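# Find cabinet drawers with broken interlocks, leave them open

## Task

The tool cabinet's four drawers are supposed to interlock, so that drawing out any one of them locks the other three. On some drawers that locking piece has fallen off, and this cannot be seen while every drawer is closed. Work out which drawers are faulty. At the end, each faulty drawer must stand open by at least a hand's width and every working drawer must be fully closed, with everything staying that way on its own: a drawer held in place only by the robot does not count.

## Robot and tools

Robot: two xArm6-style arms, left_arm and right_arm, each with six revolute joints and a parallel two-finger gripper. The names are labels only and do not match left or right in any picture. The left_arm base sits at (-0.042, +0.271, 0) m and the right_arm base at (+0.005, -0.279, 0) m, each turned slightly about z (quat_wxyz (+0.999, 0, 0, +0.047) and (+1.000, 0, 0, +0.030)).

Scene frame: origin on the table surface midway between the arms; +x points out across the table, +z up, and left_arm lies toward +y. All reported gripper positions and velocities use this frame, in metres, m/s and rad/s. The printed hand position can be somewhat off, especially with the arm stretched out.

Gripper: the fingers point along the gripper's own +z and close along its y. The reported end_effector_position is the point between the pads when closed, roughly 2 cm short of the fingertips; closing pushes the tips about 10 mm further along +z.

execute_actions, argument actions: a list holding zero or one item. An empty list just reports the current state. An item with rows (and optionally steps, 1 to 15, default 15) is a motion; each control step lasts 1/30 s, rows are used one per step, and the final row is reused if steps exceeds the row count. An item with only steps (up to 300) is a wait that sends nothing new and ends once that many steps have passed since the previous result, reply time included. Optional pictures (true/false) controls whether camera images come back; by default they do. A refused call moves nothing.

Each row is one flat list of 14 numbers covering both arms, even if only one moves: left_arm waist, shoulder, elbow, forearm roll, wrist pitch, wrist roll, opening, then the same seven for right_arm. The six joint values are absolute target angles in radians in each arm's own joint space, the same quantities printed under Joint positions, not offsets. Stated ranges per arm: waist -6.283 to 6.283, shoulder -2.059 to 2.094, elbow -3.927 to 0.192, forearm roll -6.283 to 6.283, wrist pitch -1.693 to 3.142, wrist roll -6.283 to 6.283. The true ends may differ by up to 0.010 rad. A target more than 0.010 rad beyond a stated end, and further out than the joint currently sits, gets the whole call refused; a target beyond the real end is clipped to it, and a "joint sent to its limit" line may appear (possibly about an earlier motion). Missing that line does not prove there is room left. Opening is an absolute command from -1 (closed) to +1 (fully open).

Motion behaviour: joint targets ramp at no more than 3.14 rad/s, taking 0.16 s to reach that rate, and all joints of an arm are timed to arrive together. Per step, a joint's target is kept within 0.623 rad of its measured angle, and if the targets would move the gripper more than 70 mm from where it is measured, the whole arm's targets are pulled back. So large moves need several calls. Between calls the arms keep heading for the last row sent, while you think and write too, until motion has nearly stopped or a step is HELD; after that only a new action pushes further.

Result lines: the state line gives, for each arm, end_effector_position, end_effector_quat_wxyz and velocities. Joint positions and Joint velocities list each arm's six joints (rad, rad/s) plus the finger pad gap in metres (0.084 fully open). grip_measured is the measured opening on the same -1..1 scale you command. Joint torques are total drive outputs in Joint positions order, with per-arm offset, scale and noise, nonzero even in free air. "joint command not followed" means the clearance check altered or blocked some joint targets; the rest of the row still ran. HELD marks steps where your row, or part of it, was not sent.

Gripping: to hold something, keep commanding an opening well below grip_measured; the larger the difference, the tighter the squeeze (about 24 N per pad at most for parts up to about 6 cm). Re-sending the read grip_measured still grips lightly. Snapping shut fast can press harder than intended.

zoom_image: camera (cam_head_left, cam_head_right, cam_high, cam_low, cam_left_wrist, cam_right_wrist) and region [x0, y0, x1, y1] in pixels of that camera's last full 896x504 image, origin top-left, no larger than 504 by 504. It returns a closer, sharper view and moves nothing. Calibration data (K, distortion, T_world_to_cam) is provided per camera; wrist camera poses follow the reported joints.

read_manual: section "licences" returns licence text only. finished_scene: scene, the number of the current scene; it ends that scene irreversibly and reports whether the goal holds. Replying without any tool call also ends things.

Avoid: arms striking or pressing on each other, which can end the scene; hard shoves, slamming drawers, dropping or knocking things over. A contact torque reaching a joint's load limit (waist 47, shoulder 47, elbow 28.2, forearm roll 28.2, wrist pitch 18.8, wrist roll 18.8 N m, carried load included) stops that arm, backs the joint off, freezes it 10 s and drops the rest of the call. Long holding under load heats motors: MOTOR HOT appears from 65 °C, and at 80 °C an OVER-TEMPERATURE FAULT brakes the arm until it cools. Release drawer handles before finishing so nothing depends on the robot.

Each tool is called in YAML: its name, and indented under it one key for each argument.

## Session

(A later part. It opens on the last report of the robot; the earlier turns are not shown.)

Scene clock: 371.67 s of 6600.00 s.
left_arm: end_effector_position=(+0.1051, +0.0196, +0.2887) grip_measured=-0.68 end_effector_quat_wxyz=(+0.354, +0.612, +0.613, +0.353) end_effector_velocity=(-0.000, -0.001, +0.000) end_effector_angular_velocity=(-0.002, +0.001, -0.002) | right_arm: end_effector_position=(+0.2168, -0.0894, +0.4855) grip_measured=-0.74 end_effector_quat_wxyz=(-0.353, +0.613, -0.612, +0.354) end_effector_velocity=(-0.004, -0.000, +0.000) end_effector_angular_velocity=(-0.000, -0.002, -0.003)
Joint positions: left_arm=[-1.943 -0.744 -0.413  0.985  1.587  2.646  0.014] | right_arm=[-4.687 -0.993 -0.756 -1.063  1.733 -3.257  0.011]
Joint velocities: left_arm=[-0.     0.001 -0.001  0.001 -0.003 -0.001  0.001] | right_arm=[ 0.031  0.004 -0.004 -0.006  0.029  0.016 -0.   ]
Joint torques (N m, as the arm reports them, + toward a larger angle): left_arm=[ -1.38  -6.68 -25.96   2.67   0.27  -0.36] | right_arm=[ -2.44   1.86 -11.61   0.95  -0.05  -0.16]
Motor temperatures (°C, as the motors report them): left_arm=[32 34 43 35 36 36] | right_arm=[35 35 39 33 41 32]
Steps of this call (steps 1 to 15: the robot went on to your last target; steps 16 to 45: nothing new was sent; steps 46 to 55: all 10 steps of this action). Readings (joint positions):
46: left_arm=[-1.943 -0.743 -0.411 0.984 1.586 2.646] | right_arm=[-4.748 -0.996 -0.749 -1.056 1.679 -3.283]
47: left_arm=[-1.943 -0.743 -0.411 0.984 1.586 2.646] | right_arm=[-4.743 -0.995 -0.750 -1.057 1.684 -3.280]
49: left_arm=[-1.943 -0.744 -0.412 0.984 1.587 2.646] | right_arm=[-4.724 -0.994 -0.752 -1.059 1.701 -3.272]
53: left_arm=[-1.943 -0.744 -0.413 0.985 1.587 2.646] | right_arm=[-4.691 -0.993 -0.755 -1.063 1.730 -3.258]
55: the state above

execute_actions:
  actions:
    - {"rows": [[-1.9431,-0.7432,-0.4111,0.9841,1.5860,2.6455,-0.66,-4.6234,-0.9872,-0.7627,-1.0689,1.7894,-3.2280,-0.8],[-1.9431,-0.7432,-0.4111,0.9841,1.5860,2.6455,-0.66,-4.6234,-0.9872,-0.7627,-1.0689,1.7894,-3.2280,-0.8],[-1.9431,-0.7432,-0.4111,0.9841,1.5860,2.6455,-0.66,-4.6234,-0.9872,-0.7627,-1.0689,1.7894,-3.2280,-0.8],[-1.9431,-0.7432,-0.4111,0.9841,1.5860,2.6455,-0.66,-4.5641,-0.9811,-0.7705,-1.0731,1.8412,-3.2004,-0.8]], "steps": 12}

Scene clock: 373.60 s of 6600.00 s.
left_arm: end_effector_position=(+0.1050, +0.0197, +0.2879) grip_measured=-0.68 end_effector_quat_wxyz=(+0.354, +0.612, +0.612, +0.353) end_effector_velocity=(+0.000, +0.000, +0.000) end_effector_angular_velocity=(+0.001, -0.001, +0.001) | right_arm: end_effector_position=(+0.2008, -0.0893, +0.4853) grip_measured=-0.74 end_effector_quat_wxyz=(-0.352, +0.613, -0.612, +0.354) end_effector_velocity=(-0.004, -0.001, -0.000) end_effector_angular_velocity=(-0.001, -0.003, -0.006)
Joint positions: left_arm=[-1.943 -0.743 -0.411  0.984  1.586  2.646  0.014] | right_arm=[-4.567 -0.981 -0.77  -1.073  1.839 -3.202  0.011]
Joint velocities: left_arm=[-0.     0.    -0.     0.     0.002  0.    -0.   ] | right_arm=[ 0.03   0.005 -0.003 -0.004  0.031  0.018 -0.   ]
Joint torques (N m, as the arm reports them, + toward a larger angle): left_arm=[ -0.71  -4.98 -22.02   1.16   0.62  -0.22] | right_arm=[-1.66  2.9  -9.74  1.88 -0.58 -0.26]
Motor temperatures (°C, as the motors report them): left_arm=[32 34 43 35 36 36] | right_arm=[35 35 39 32 41 32]
Steps of this call (steps 1 to 15: the robot went on to your last target; steps 16 to 46: nothing new was sent; steps 47 to 58: all 12 steps of this action). Readings (joint positions):
47: left_arm=[-1.943 -0.743 -0.411 0.984 1.586 2.646] | right_arm=[-4.684 -0.992 -0.756 -1.063 1.736 -3.255]
48: left_arm=[-1.943 -0.743 -0.411 0.984 1.586 2.646] | right_arm=[-4.677 -0.991 -0.757 -1.065 1.743 -3.251]
50: left_arm=[-1.943 -0.743 -0.411 0.984 1.586 2.646] | right_arm=[-4.648 -0.989 -0.760 -1.067 1.768 -3.239]
54: left_arm=[-1.943 -0.743 -0.411 0.984 1.586 2.646] | right_arm=[-4.582 -0.983 -0.768 -1.072 1.825 -3.209]
58: the state above
camera_calibration (this result's frames):
cam_left_wrist: T_world_to_cam=[[0.504903, -0.0000228191, 0.863176, -0.270411], [-0.0111917, -0.999916, 0.00652003, 0.0808619], [0.863103, -0.0129524, -0.504861, 0.186805], [0, 0, 0, 1]] pos_world=[-0.0237958, 0.0832685, 0.327196]
cam_right_wrist: T_world_to_cam=[[-0.511524, -0.0118718, -0.859187, 0.55027], [-0.00125736, 0.999914, -0.0130677, 0.16163], [0.859268, -0.00560414, -0.511495, 0.207957], [0, 0, 0, 1]] pos_world=[0.102988, -0.153918, 0.581266]

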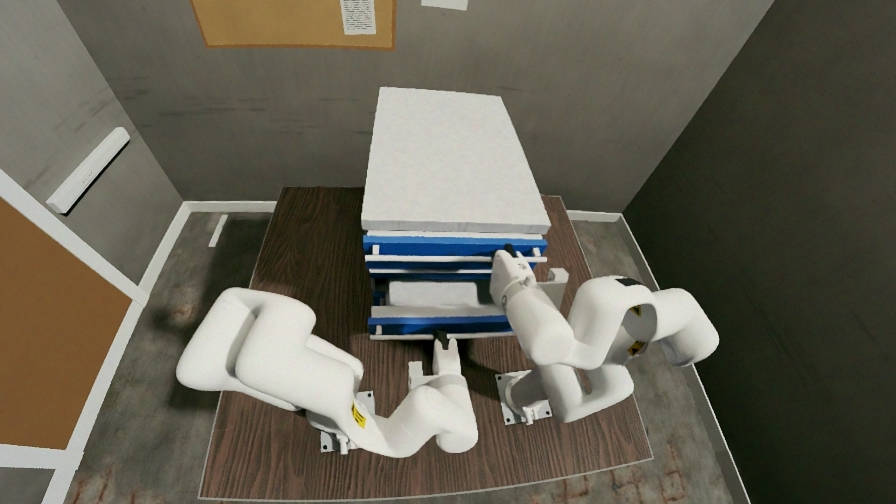

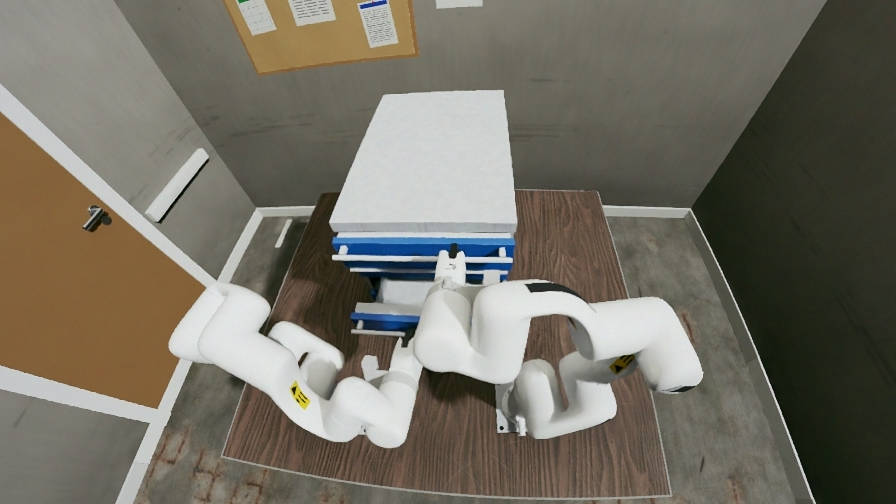

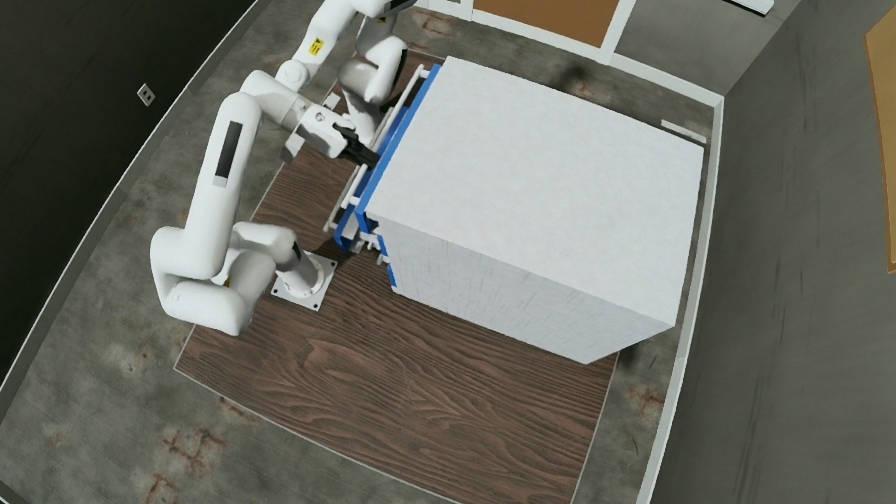

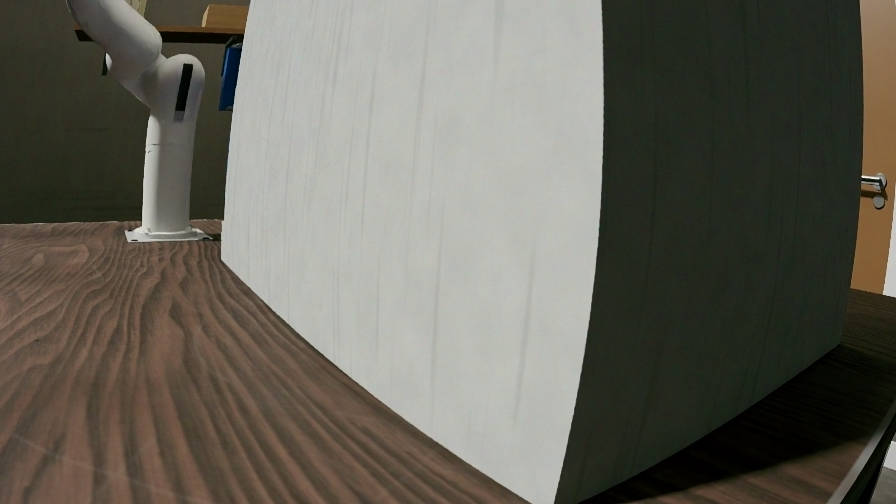

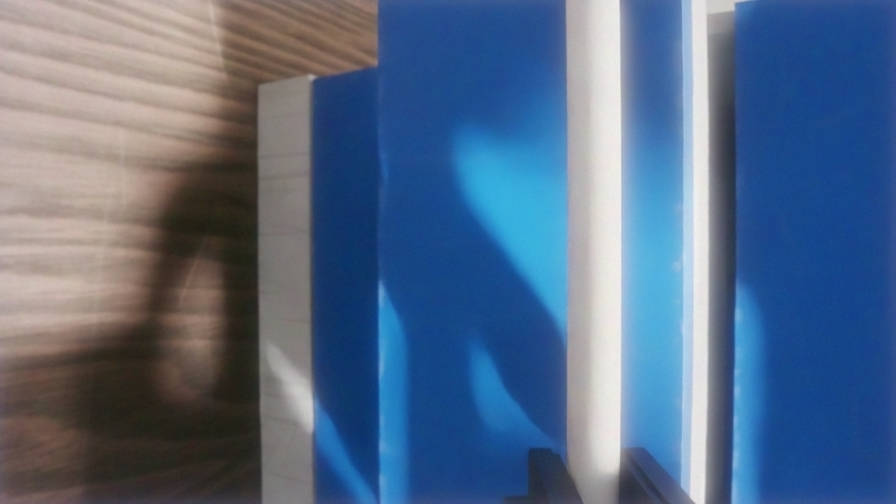

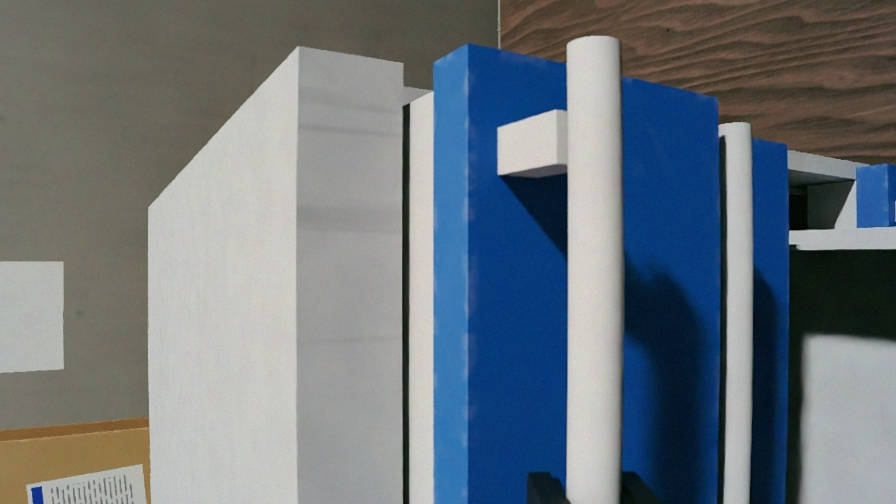

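execute_actions:
  actions:
    - {"rows": [[-1.9431,-0.7432,-0.4111,0.9841,1.5860,2.6455,0.19,-4.6234,-0.9872,-0.7627,-1.0689,1.7894,-3.2280,-0.8],[-1.9431,-0.7432,-0.4111,0.9841,1.5860,2.6455,0.19,-4.6234,-0.9872,-0.7627,-1.0689,1.7894,-3.2280,-0.8],[-1.9431,-0.7432,-0.4111,0.9841,1.5860,2.6455,0.19,-4.6848,-0.9921,-0.7556,-1.0633,1.7352,-3.2554,-0.8],[-1.9431,-0.7432,-0.4111,0.9841,1.5860,2.6455,0.19,-4.6848,-0.9921,-0.7556,-1.0633,1.7352,-3.2554,-0.8],[-1.9431,-0.7432,-0.4111,0.9841,1.5860,2.6455,0.19,-4.6848,-0.9921,-0.7556,-1.0633,1.7352,-3.2554,-0.8],[-1.9431,-0.7432,-0.4111,0.9841,1.5860,2.6455,0.19,-4.7485,-0.9958,-0.7492,-1.0561,1.6787,-3.2829,-0.8],[-1.9431,-0.7432,-0.4111,0.9841,1.5860,2.6455,0.19,-4.7485,-0.9958,-0.7492,-1.0561,1.6787,-3.2829,-0.8],[-1.9431,-0.7432,-0.4111,0.9841,1.5860,2.6455,0.19,-4.7485,-0.9958,-0.7492,-1.0561,1.6787,-3.2829,-0.8],[-1.9431,-0.7432,-0.4111,0.9841,1.5860,2.6455,0.19,-4.7812,-0.9971,-0.7462,-1.0519,1.6496,-3.2965,-0.8],[-1.9431,-0.7432,-0.4111,0.9841,1.5860,2.6455,0.19,-4.7812,-0.9971,-0.7462,-1.0519,1.6496,-3.2965,-0.8],[-2.0060,-0.7212,-0.4291,0.9604,1.6326,2.6098,0.19,-4.7812,-0.9971,-0.7462,-1.0519,1.6496,-3.2965,-0.8],[-2.0060,-0.7212,-0.4291,0.9604,1.6326,2.6098,0.19,-4.8144,-0.9981,-0.7433,-1.0474,1.6199,-3.3102,-0.8],[-2.0684,-0.6952,-0.4497,0.9364,1.6779,2.5717,0.19,-4.8144,-0.9981,-0.7433,-1.0474,1.6199,-3.3102,-0.8]], "steps": 15}
  pictures: false

execute_actions:
  actions:
    - {"rows": [[-2.0684,-0.6952,-0.4497,0.9364,1.6779,2.5717,0.19,-4.8144,-0.9981,-0.7433,-1.0474,1.6199,-3.3102,-0.8],[-2.0684,-0.6952,-0.4497,0.9364,1.6779,2.5717,0.19,-4.8144,-0.9981,-0.7433,-1.0474,1.6199,-3.3102,-0.8],[-2.0684,-0.6952,-0.4497,0.9364,1.6779,2.5717,0.19,-4.8144,-0.9981,-0.7433,-1.0474,1.6199,-3.3102,-0.8],[-2.1005,-0.7313,-0.5139,0.9428,1.7623,2.6378,0.19,-4.8144,-0.9981,-0.7433,-1.0474,1.6199,-3.3102,-0.8],[-2.1005,-0.7313,-0.5139,0.9428,1.7623,2.6378,0.19,-4.8144,-0.9981,-0.7433,-1.0474,1.6199,-3.3102,-0.8],[-2.1326,-0.7675,-0.5780,0.9491,1.8468,2.7040,0.19,-4.8144,-0.9981,-0.7433,-1.0474,1.6199,-3.3102,-0.8],[-2.1326,-0.7675,-0.5780,0.9491,1.8468,2.7040,0.19,-4.8144,-0.9981,-0.7433,-1.0474,1.6199,-3.3102,-0.8],[-2.1647,-0.8036,-0.6422,0.9555,1.9312,2.7701,0.19,-4.8144,-0.9981,-0.7433,-1.0474,1.6199,-3.3102,-0.8]], "steps": 15}

Scene clock: 396.93 s of 6600.00 s.
left_arm: end_effector_position=(+0.0903, +0.0196, +0.2886) grip_measured=+0.18 end_effector_quat_wxyz=(+0.355, +0.611, +0.612, +0.354) end_effector_velocity=(-0.162, -0.010, +0.006) end_effector_angular_velocity=(-0.004, -0.035, -0.051) | right_arm: end_effector_position=(+0.2309, -0.0893, +0.4854) grip_measured=-0.74 end_effector_quat_wxyz=(-0.353, +0.613, -0.612, +0.353) end_effector_velocity=(+0.035, -0.001, -0.000) end_effector_angular_velocity=(-0.001, -0.009, -0.006)
Joint positions: left_arm=[-2.01  -0.718 -0.431  0.959  1.636  2.606  0.052] | right_arm=[-4.796 -0.997 -0.745 -1.049  1.636 -3.303  0.011]
Joint velocities: left_arm=[-0.697  0.273 -0.217 -0.257  0.466 -0.387  0.001] | right_arm=[-0.257 -0.003  0.028  0.028 -0.227 -0.103 -0.   ]
Joint torques (N m, as the arm reports them, + toward a larger angle): left_arm=[  1.08  -6.03 -21.4    1.22   0.31  -0.12] | right_arm=[ -0.25   2.98 -10.1    1.26   0.16  -0.38]
Motor temperatures (°C, as the motors report them): left_arm=[32 34 42 35 35 36] | right_arm=[35 35 37 33 41 32]
Steps of this call (steps 1 to 15: the robot went on to your last target; steps 16 to 90: nothing new was sent; then 19.83 s passed at rest; steps 91 to 105: all 15 steps of this action). Readings (joint positions):
91: left_arm=[-1.943 -0.743 -0.411 0.984 1.586 2.645] | right_arm=[-4.565 -0.981 -0.770 -1.073 1.841 -3.201]
92: left_arm=[-1.943 -0.743 -0.411 0.984 1.586 2.646] | right_arm=[-4.572 -0.982 -0.770 -1.072 1.834 -3.205]
94: left_arm=[-1.943 -0.743 -0.411 0.984 1.586 2.646] | right_arm=[-4.606 -0.986 -0.766 -1.069 1.804 -3.220]
98: left_arm=[-1.943 -0.743 -0.411 0.984 1.586 2.646] | right_arm=[-4.693 -0.992 -0.755 -1.062 1.728 -3.259]
105: the state above

Scene clock: 397.43 s of 6600.00 s.
left_arm: end_effector_position=(+0.0758, +0.0387, +0.3873) grip_measured=+0.18 end_effector_quat_wxyz=(+0.357, +0.611, +0.611, +0.355) end_effector_velocity=(+0.004, +0.026, +0.028) end_effector_angular_velocity=(+0.087, -0.016, +0.013) | right_arm: end_effector_position=(+0.2334, -0.0894, +0.4855) grip_measured=-0.74 end_effector_quat_wxyz=(-0.353, +0.613, -0.612, +0.353) end_effector_velocity=(+0.000, -0.000, -0.000) end_effector_angular_velocity=(-0.001, -0.000, -0.001)
Joint positions: left_arm=[-2.161 -0.802 -0.638  0.955  1.922  2.763  0.052] | right_arm=[-4.814 -0.998 -0.743 -1.047  1.62  -3.31   0.011]
Joint velocities: left_arm=[-0.049 -0.035 -0.051  0.003  0.145  0.112 -0.   ] | right_arm=[-0.001 -0.     0.001 -0.    -0.    -0.     0.   ]
Joint torques (N m, as the arm reports them, + toward a larger angle): left_arm=[  0.41  -0.93 -18.67   1.21   0.11  -0.44] | right_arm=[ -3.53   2.27 -11.21   0.28   0.42  -0.19]
Motor temperatures (°C, as the motors report them): left_arm=[32 34 42 35 35 36] | right_arm=[35 35 37 33 41 32]
Steps of this call (steps 1 to 15: all 15 steps of this action). Readings (joint positions):
1: left_arm=[-2.031 -0.710 -0.438 0.951 1.650 2.594] | right_arm=[-4.803 -0.997 -0.744 -1.048 1.629 -3.305]
2: left_arm=[-2.047 -0.704 -0.443 0.945 1.660 2.586] | right_arm=[-4.807 -0.997 -0.743 -1.048 1.625 -3.307]
4: left_arm=[-2.062 -0.698 -0.448 0.940 1.672 2.578] | right_arm=[-4.811 -0.998 -0.743 -1.047 1.622 -3.309]
8: left_arm=[-2.099 -0.731 -0.512 0.943 1.763 2.640] | right_arm=[-4.813 -0.998 -0.743 -1.047 1.620 -3.310]
15: the state above
camera_calibration (this result's frames):
cam_left_wrist: T_world_to_cam=[[0.49768, 0.00146265, 0.867359, -0.342614], [-0.0135856, -0.999863, 0.00948133, 0.0979387], [0.867254, -0.0165022, -0.497592, 0.259438], [0, 0, 0, 1]] pos_world=[-0.0531554, 0.102708, 0.425335]
cam_right_wrist: T_world_to_cam=[[-0.511563, -0.00978412, -0.85919, 0.567363], [-0.00130555, 0.999943, -0.0106096, 0.160531], [0.859245, -0.00430579, -0.511547, 0.180216], [0, 0, 0, 1]] pos_world=[0.135602, -0.154194, 0.581365]

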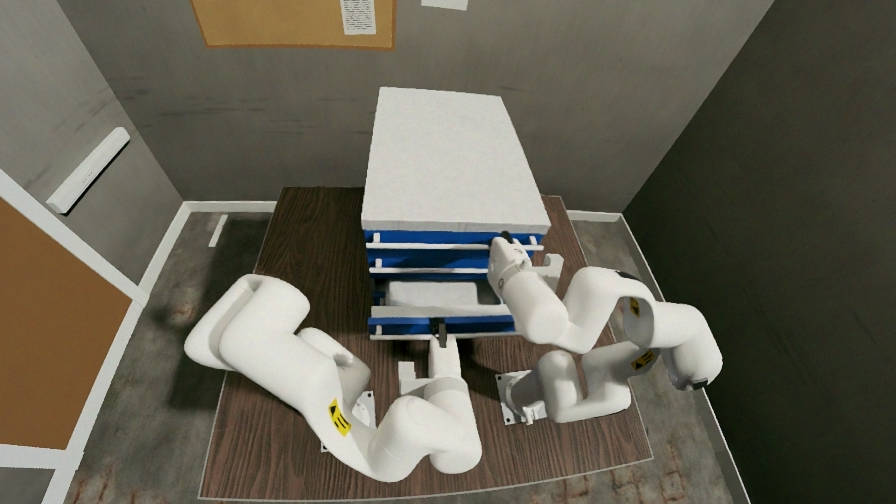

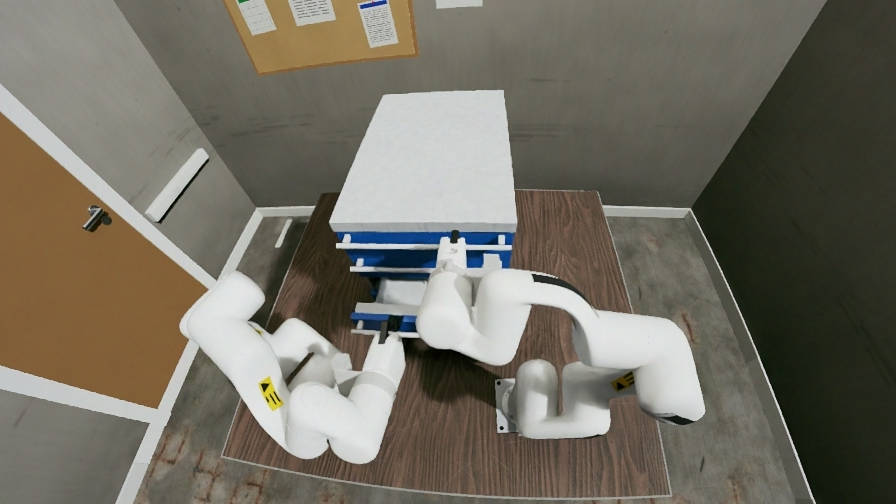

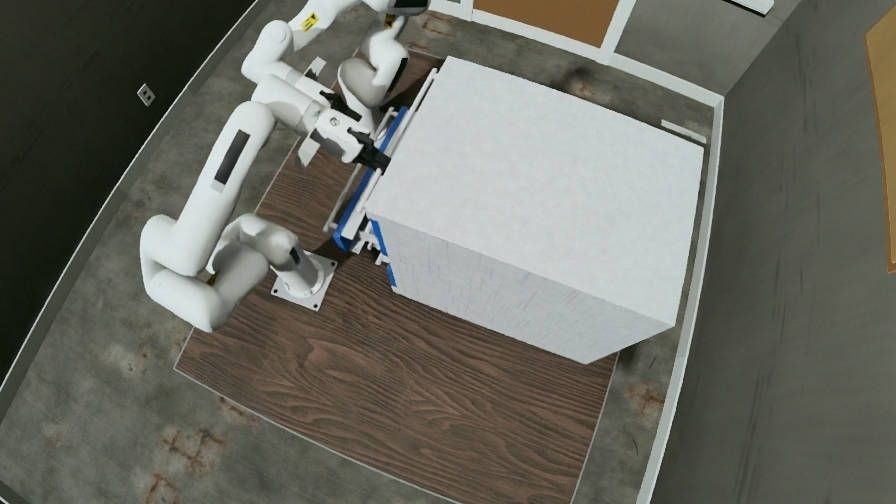

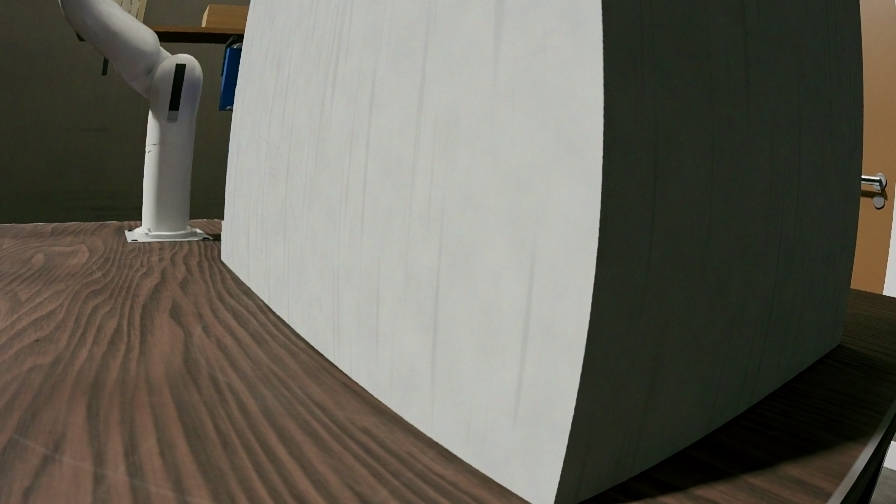

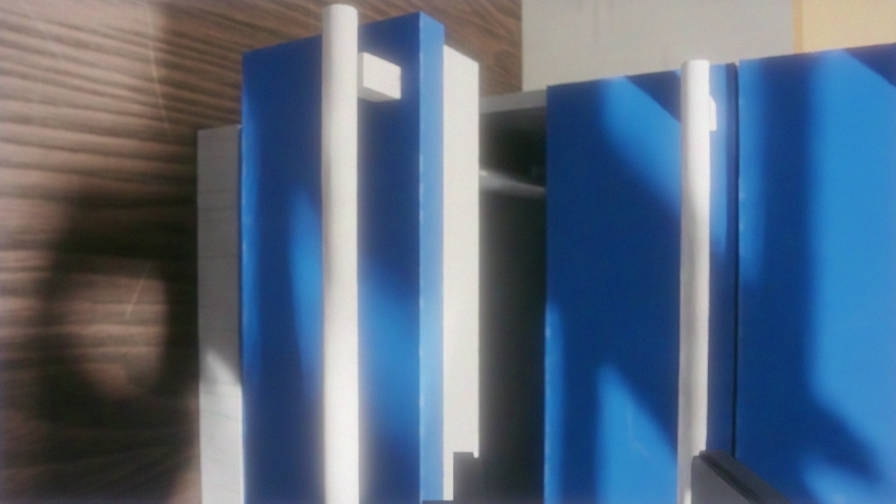

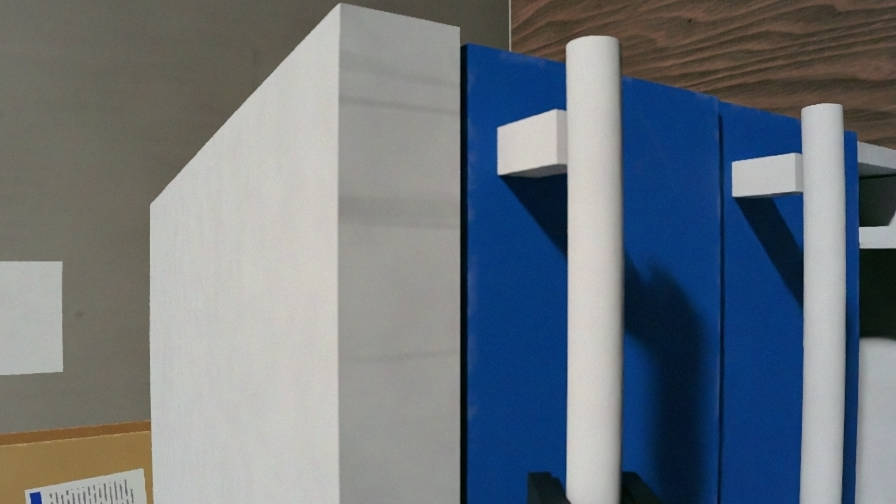

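execute_actions:
  actions:
    - {"rows": [[-2.0278,-0.8565,-0.6019,0.9900,1.8229,2.8552,0.19,-4.8144,-0.9981,-0.7433,-1.0474,1.6199,-3.3102,-0.8],[-2.0278,-0.8565,-0.6019,0.9900,1.8229,2.8552,0.19,-4.8144,-0.9981,-0.7433,-1.0474,1.6199,-3.3102,-0.8],[-1.9413,-0.8814,-0.5812,1.0084,1.7521,2.9049,0.19,-4.8144,-0.9981,-0.7433,-1.0474,1.6199,-3.3102,-0.8],[-1.8539,-0.9001,-0.5638,1.0243,1.6787,2.9519,0.19,-4.8144,-0.9981,-0.7433,-1.0474,1.6199,-3.3102,-0.8],[-1.8539,-0.9001,-0.5638,1.0243,1.6787,2.9519,0.19,-4.8144,-0.9981,-0.7433,-1.0474,1.6199,-3.3102,-0.8],[-1.7657,-0.9125,-0.5499,1.0379,1.6030,2.9962,0.19,-4.8144,-0.9981,-0.7433,-1.0474,1.6199,-3.3102,-0.8],[-1.6767,-0.9186,-0.5393,1.0489,1.5247,3.0378,0.19,-4.8144,-0.9981,-0.7433,-1.0474,1.6199,-3.3102,-0.8],[-1.6767,-0.9186,-0.5393,1.0489,1.5247,3.0378,0.19,-4.8144,-0.9981,-0.7433,-1.0474,1.6199,-3.3102,-0.8],[-1.5869,-0.9185,-0.5321,1.0575,1.4440,3.0766,0.19,-4.8144,-0.9981,-0.7433,-1.0474,1.6199,-3.3102,-0.8],[-1.4963,-0.9121,-0.5284,1.0637,1.3609,3.1129,0.19,-4.8144,-0.9981,-0.7433,-1.0474,1.6199,-3.3102,-0.8],[-1.4963,-0.9121,-0.5284,1.0637,1.3609,3.1129,0.19,-4.8144,-0.9981,-0.7433,-1.0474,1.6199,-3.3102,-0.8],[-1.4049,-0.8994,-0.5280,1.0674,1.2753,3.1463,0.19,-4.8144,-0.9981,-0.7433,-1.0474,1.6199,-3.3102,-0.8],[-1.4049,-0.8994,-0.5280,1.0674,1.2753,3.1463,0.19,-4.8144,-0.9981,-0.7433,-1.0474,1.6199,-3.3102,-0.8],[-1.3589,-0.8907,-0.5291,1.0683,1.2316,3.1620,0.19,-4.8144,-0.9981,-0.7433,-1.0474,1.6199,-3.3102,-0.8],[-1.3589,-0.8907,-0.5291,1.0683,1.2316,3.1620,0.19,-4.8144,-0.9981,-0.7433,-1.0474,1.6199,-3.3102,-0.8]], "steps": 15}
  pictures: false

execute_actions:
  actions:
    - {"rows": [[-1.3127,-0.8805,-0.5311,1.0687,1.1873,3.1771,0.19,-4.8144,-0.9981,-0.7433,-1.0474,1.6199,-3.3102,-0.8],[-1.3127,-0.8805,-0.5311,1.0687,1.1873,3.1771,0.19,-4.8144,-0.9981,-0.7433,-1.0474,1.6199,-3.3102,-0.8],[-1.3127,-0.8805,-0.5311,1.0687,1.1873,3.1771,0.19,-4.8144,-0.9981,-0.7433,-1.0474,1.6199,-3.3102,-0.8],[-1.3127,-0.8805,-0.5311,1.0687,1.1873,3.1771,0.19,-4.8144,-0.9981,-0.7433,-1.0474,1.6199,-3.3102,-0.8],[-1.3127,-0.8805,-0.5311,1.0687,1.1873,3.1771,0.19,-4.8144,-0.9981,-0.7433,-1.0474,1.6199,-3.3102,-0.8],[-1.3127,-0.8805,-0.5311,1.0687,1.1873,3.1771,0.19,-4.8144,-0.9981,-0.7433,-1.0474,1.6199,-3.3102,-0.8],[-1.3127,-0.8805,-0.5311,1.0687,1.1873,3.1771,-0.5,-4.8144,-0.9981,-0.7433,-1.0474,1.6199,-3.3102,-0.8]], "steps": 15}

Scene clock: 407.63 s of 6600.00 s.
left_arm: end_effector_position=(+0.1995, +0.0385, +0.3882) grip_measured=+0.18 end_effector_quat_wxyz=(+0.353, +0.612, +0.613, +0.353) end_effector_velocity=(+0.263, +0.011, +0.002) end_effector_angular_velocity=(+0.025, -0.023, +0.013) | right_arm: end_effector_position=(+0.2335, -0.0896, +0.4859) grip_measured=-0.74 end_effector_quat_wxyz=(-0.353, +0.612, -0.613, +0.353) end_effector_velocity=(-0.000, +0.000, +0.000) end_effector_angular_velocity=(+0.001, -0.000, +0.001)
Joint positions: left_arm=[-1.506 -0.907 -0.533  1.06   1.369  3.105  0.052] | right_arm=[-4.814 -0.998 -0.743 -1.047  1.62  -3.31   0.011]
Joint velocities: left_arm=[ 1.482  0.116  0.06   0.101 -1.343  0.587 -0.   ] | right_arm=[ 0.    -0.    -0.    -0.    -0.001  0.     0.   ]
Joint torques (N m, as the arm reports them, + toward a larger angle): left_arm=[ -7.21  -1.27 -23.38   0.96  -0.04  -0.26] | right_arm=[ -5.03  -0.46 -14.06  -0.81   1.33  -0.24]
Motor temperatures (°C, as the motors report them): left_arm=[32 34 42 35 35 36] | right_arm=[35 35 38 33 41 32]
Steps of this call (steps 1 to 15: the robot went on to your last target; steps 16 to 90: nothing new was sent; then 6.70 s passed at rest; steps 91 to 105: all 15 steps of this action). Readings (joint positions):
91: left_arm=[-2.164 -0.804 -0.642 0.956 1.931 2.771] | right_arm=[-4.814 -0.998 -0.743 -1.047 1.620 -3.310]
92: left_arm=[-2.156 -0.807 -0.639 0.958 1.922 2.777] | right_arm=[-4.814 -0.998 -0.743 -1.047 1.620 -3.310]
94: left_arm=[-2.097 -0.829 -0.622 0.973 1.873 2.814] | right_arm=[-4.814 -0.998 -0.743 -1.047 1.620 -3.310]
98: left_arm=[-1.896 -0.885 -0.576 1.014 1.713 2.926] | right_arm=[-4.814 -0.998 -0.743 -1.047 1.620 -3.310]
105: the state above

Scene clock: 408.13 s of 6600.00 s.
left_arm: end_effector_position=(+0.2337, +0.0393, +0.3883) grip_measured=-0.51 end_effector_quat_wxyz=(+0.354, +0.613, +0.612, +0.353) end_effector_velocity=(+0.002, +0.002, +0.001) end_effector_angular_velocity=(-0.000, -0.002, +0.006) | right_arm: end_effector_position=(+0.2335, -0.0896, +0.4859) grip_measured=-0.74 end_effector_quat_wxyz=(-0.353, +0.612, -0.613, +0.353) end_effector_velocity=(+0.000, -0.000, +0.001) end_effector_angular_velocity=(+0.002, -0.000, -0.001)
Joint positions: left_arm=[-1.314 -0.881 -0.531  1.069  1.188  3.177  0.022] | right_arm=[-4.814 -0.998 -0.743 -1.047  1.62  -3.31   0.011]
Joint velocities: left_arm=[ 0.009 -0.002  0.     0.001 -0.002  0.002 -0.008] | right_arm=[-0.    -0.    -0.001 -0.     0.     0.001 -0.   ]
Joint torques (N m, as the arm reports them, + toward a larger angle): left_arm=[ -1.    -3.76 -23.48   0.98  -0.33  -0.23] | right_arm=[ -4.91  -0.38 -14.17  -0.7    1.35  -0.14]
Motor temperatures (°C, as the motors report them): left_arm=[32 34 42 35 35 36] | right_arm=[35 35 38 33 41 32]
Steps of this call (steps 1 to 15: all 15 steps of this action). Readings (joint positions):
1: left_arm=[-1.459 -0.903 -0.531 1.063 1.327 3.123] | right_arm=[-4.814 -0.998 -0.743 -1.047 1.620 -3.310]
2: left_arm=[-1.419 -0.897 -0.530 1.065 1.289 3.138] | right_arm=[-4.814 -0.998 -0.743 -1.047 1.620 -3.310]
4: left_arm=[-1.356 -0.887 -0.531 1.067 1.231 3.161] | right_arm=[-4.814 -0.998 -0.743 -1.047 1.620 -3.310]
8: left_arm=[-1.319 -0.881 -0.531 1.068 1.193 3.175] | right_arm=[-4.814 -0.998 -0.743 -1.047 1.620 -3.310]
15: the state above
camera_calibration (this result's frames):
cam_left_wrist: T_world_to_cam=[[0.504831, -0.000334085, 0.863218, -0.422006], [-0.0122003, -0.999903, 0.00674804, 0.101425], [0.863132, -0.0139381, -0.504786, 0.126661], [0, 0, 0, 1]] pos_world=[0.104954, 0.103039, 0.427535]
cam_right_wrist: T_world_to_cam=[[-0.51131, -0.00886786, -0.859351, 0.567799], [-0.000627537, 0.99995, -0.00994536, 0.160308], [0.859396, -0.00454588, -0.51129, 0.180093], [0, 0, 0, 1]] pos_world=[0.135651, -0.154446, 0.581612]

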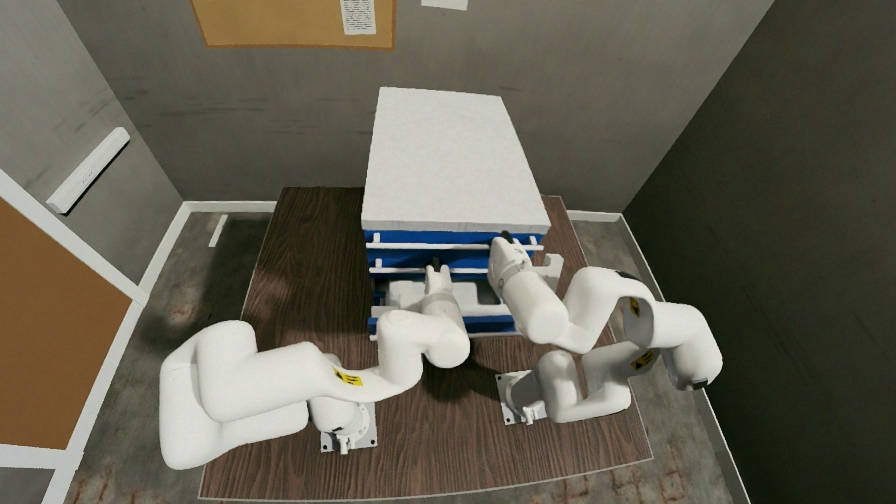

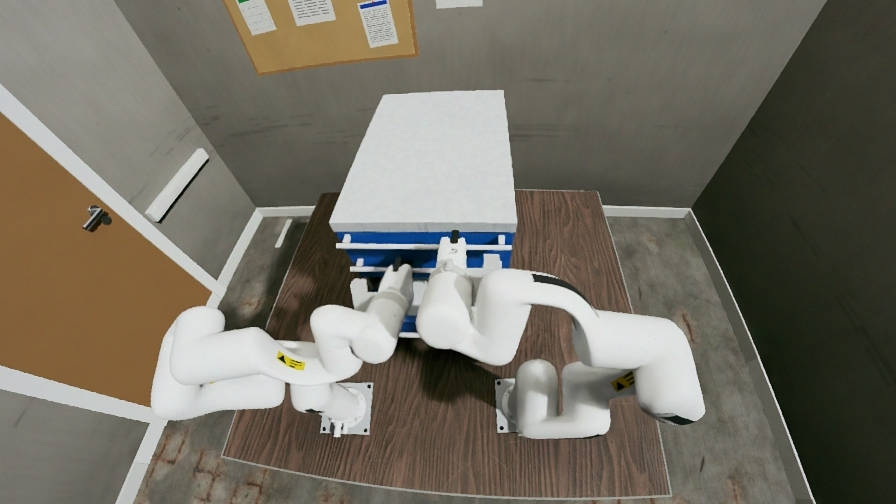

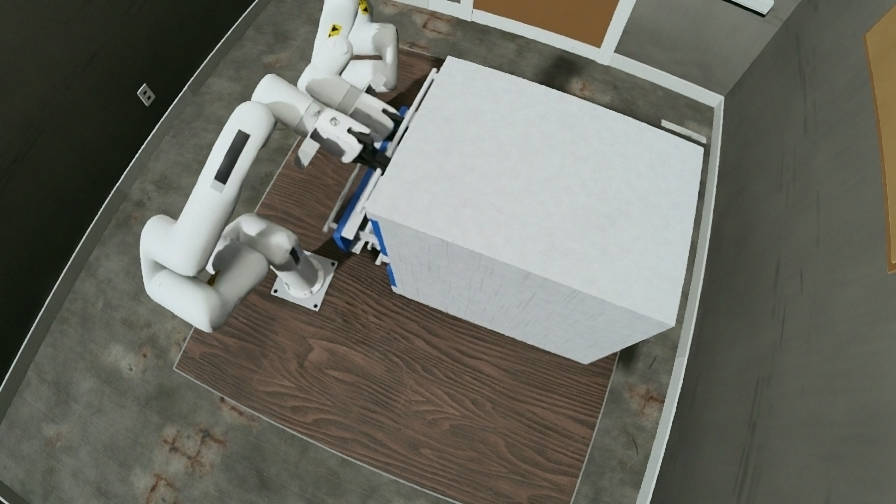

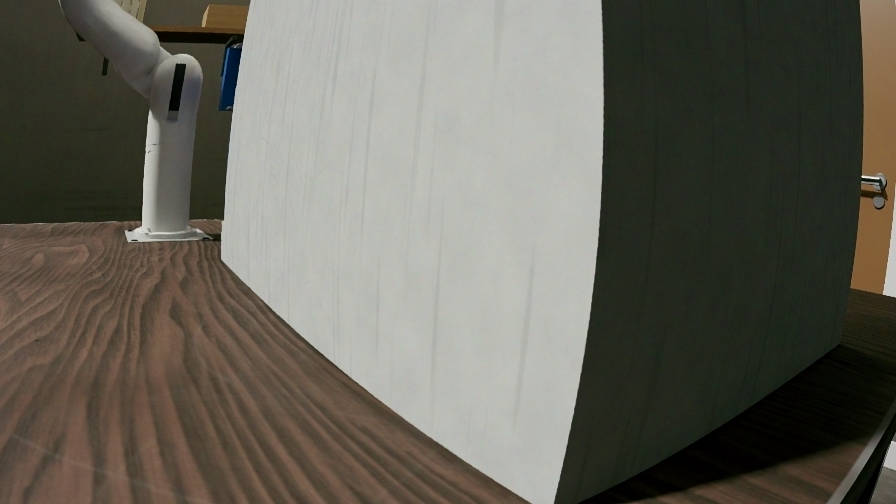

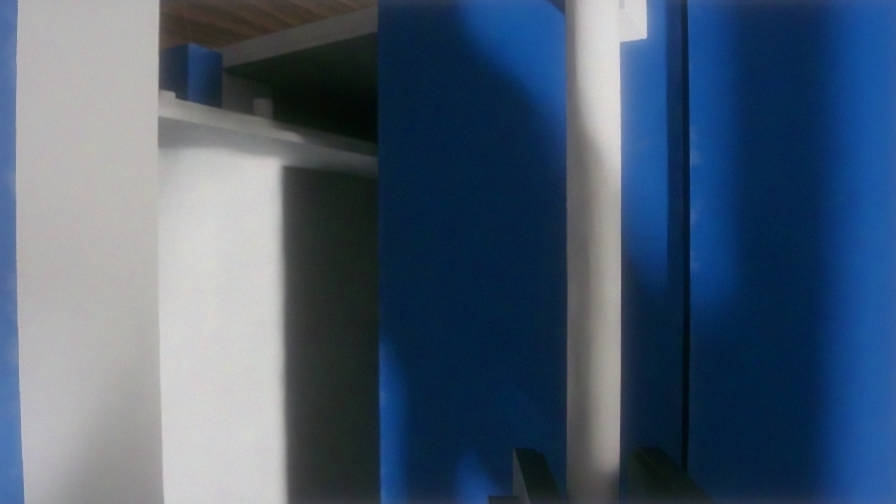

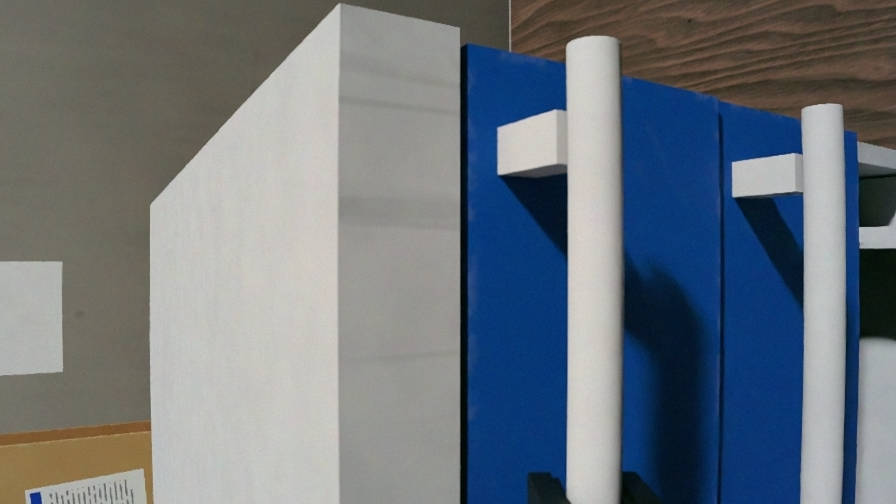

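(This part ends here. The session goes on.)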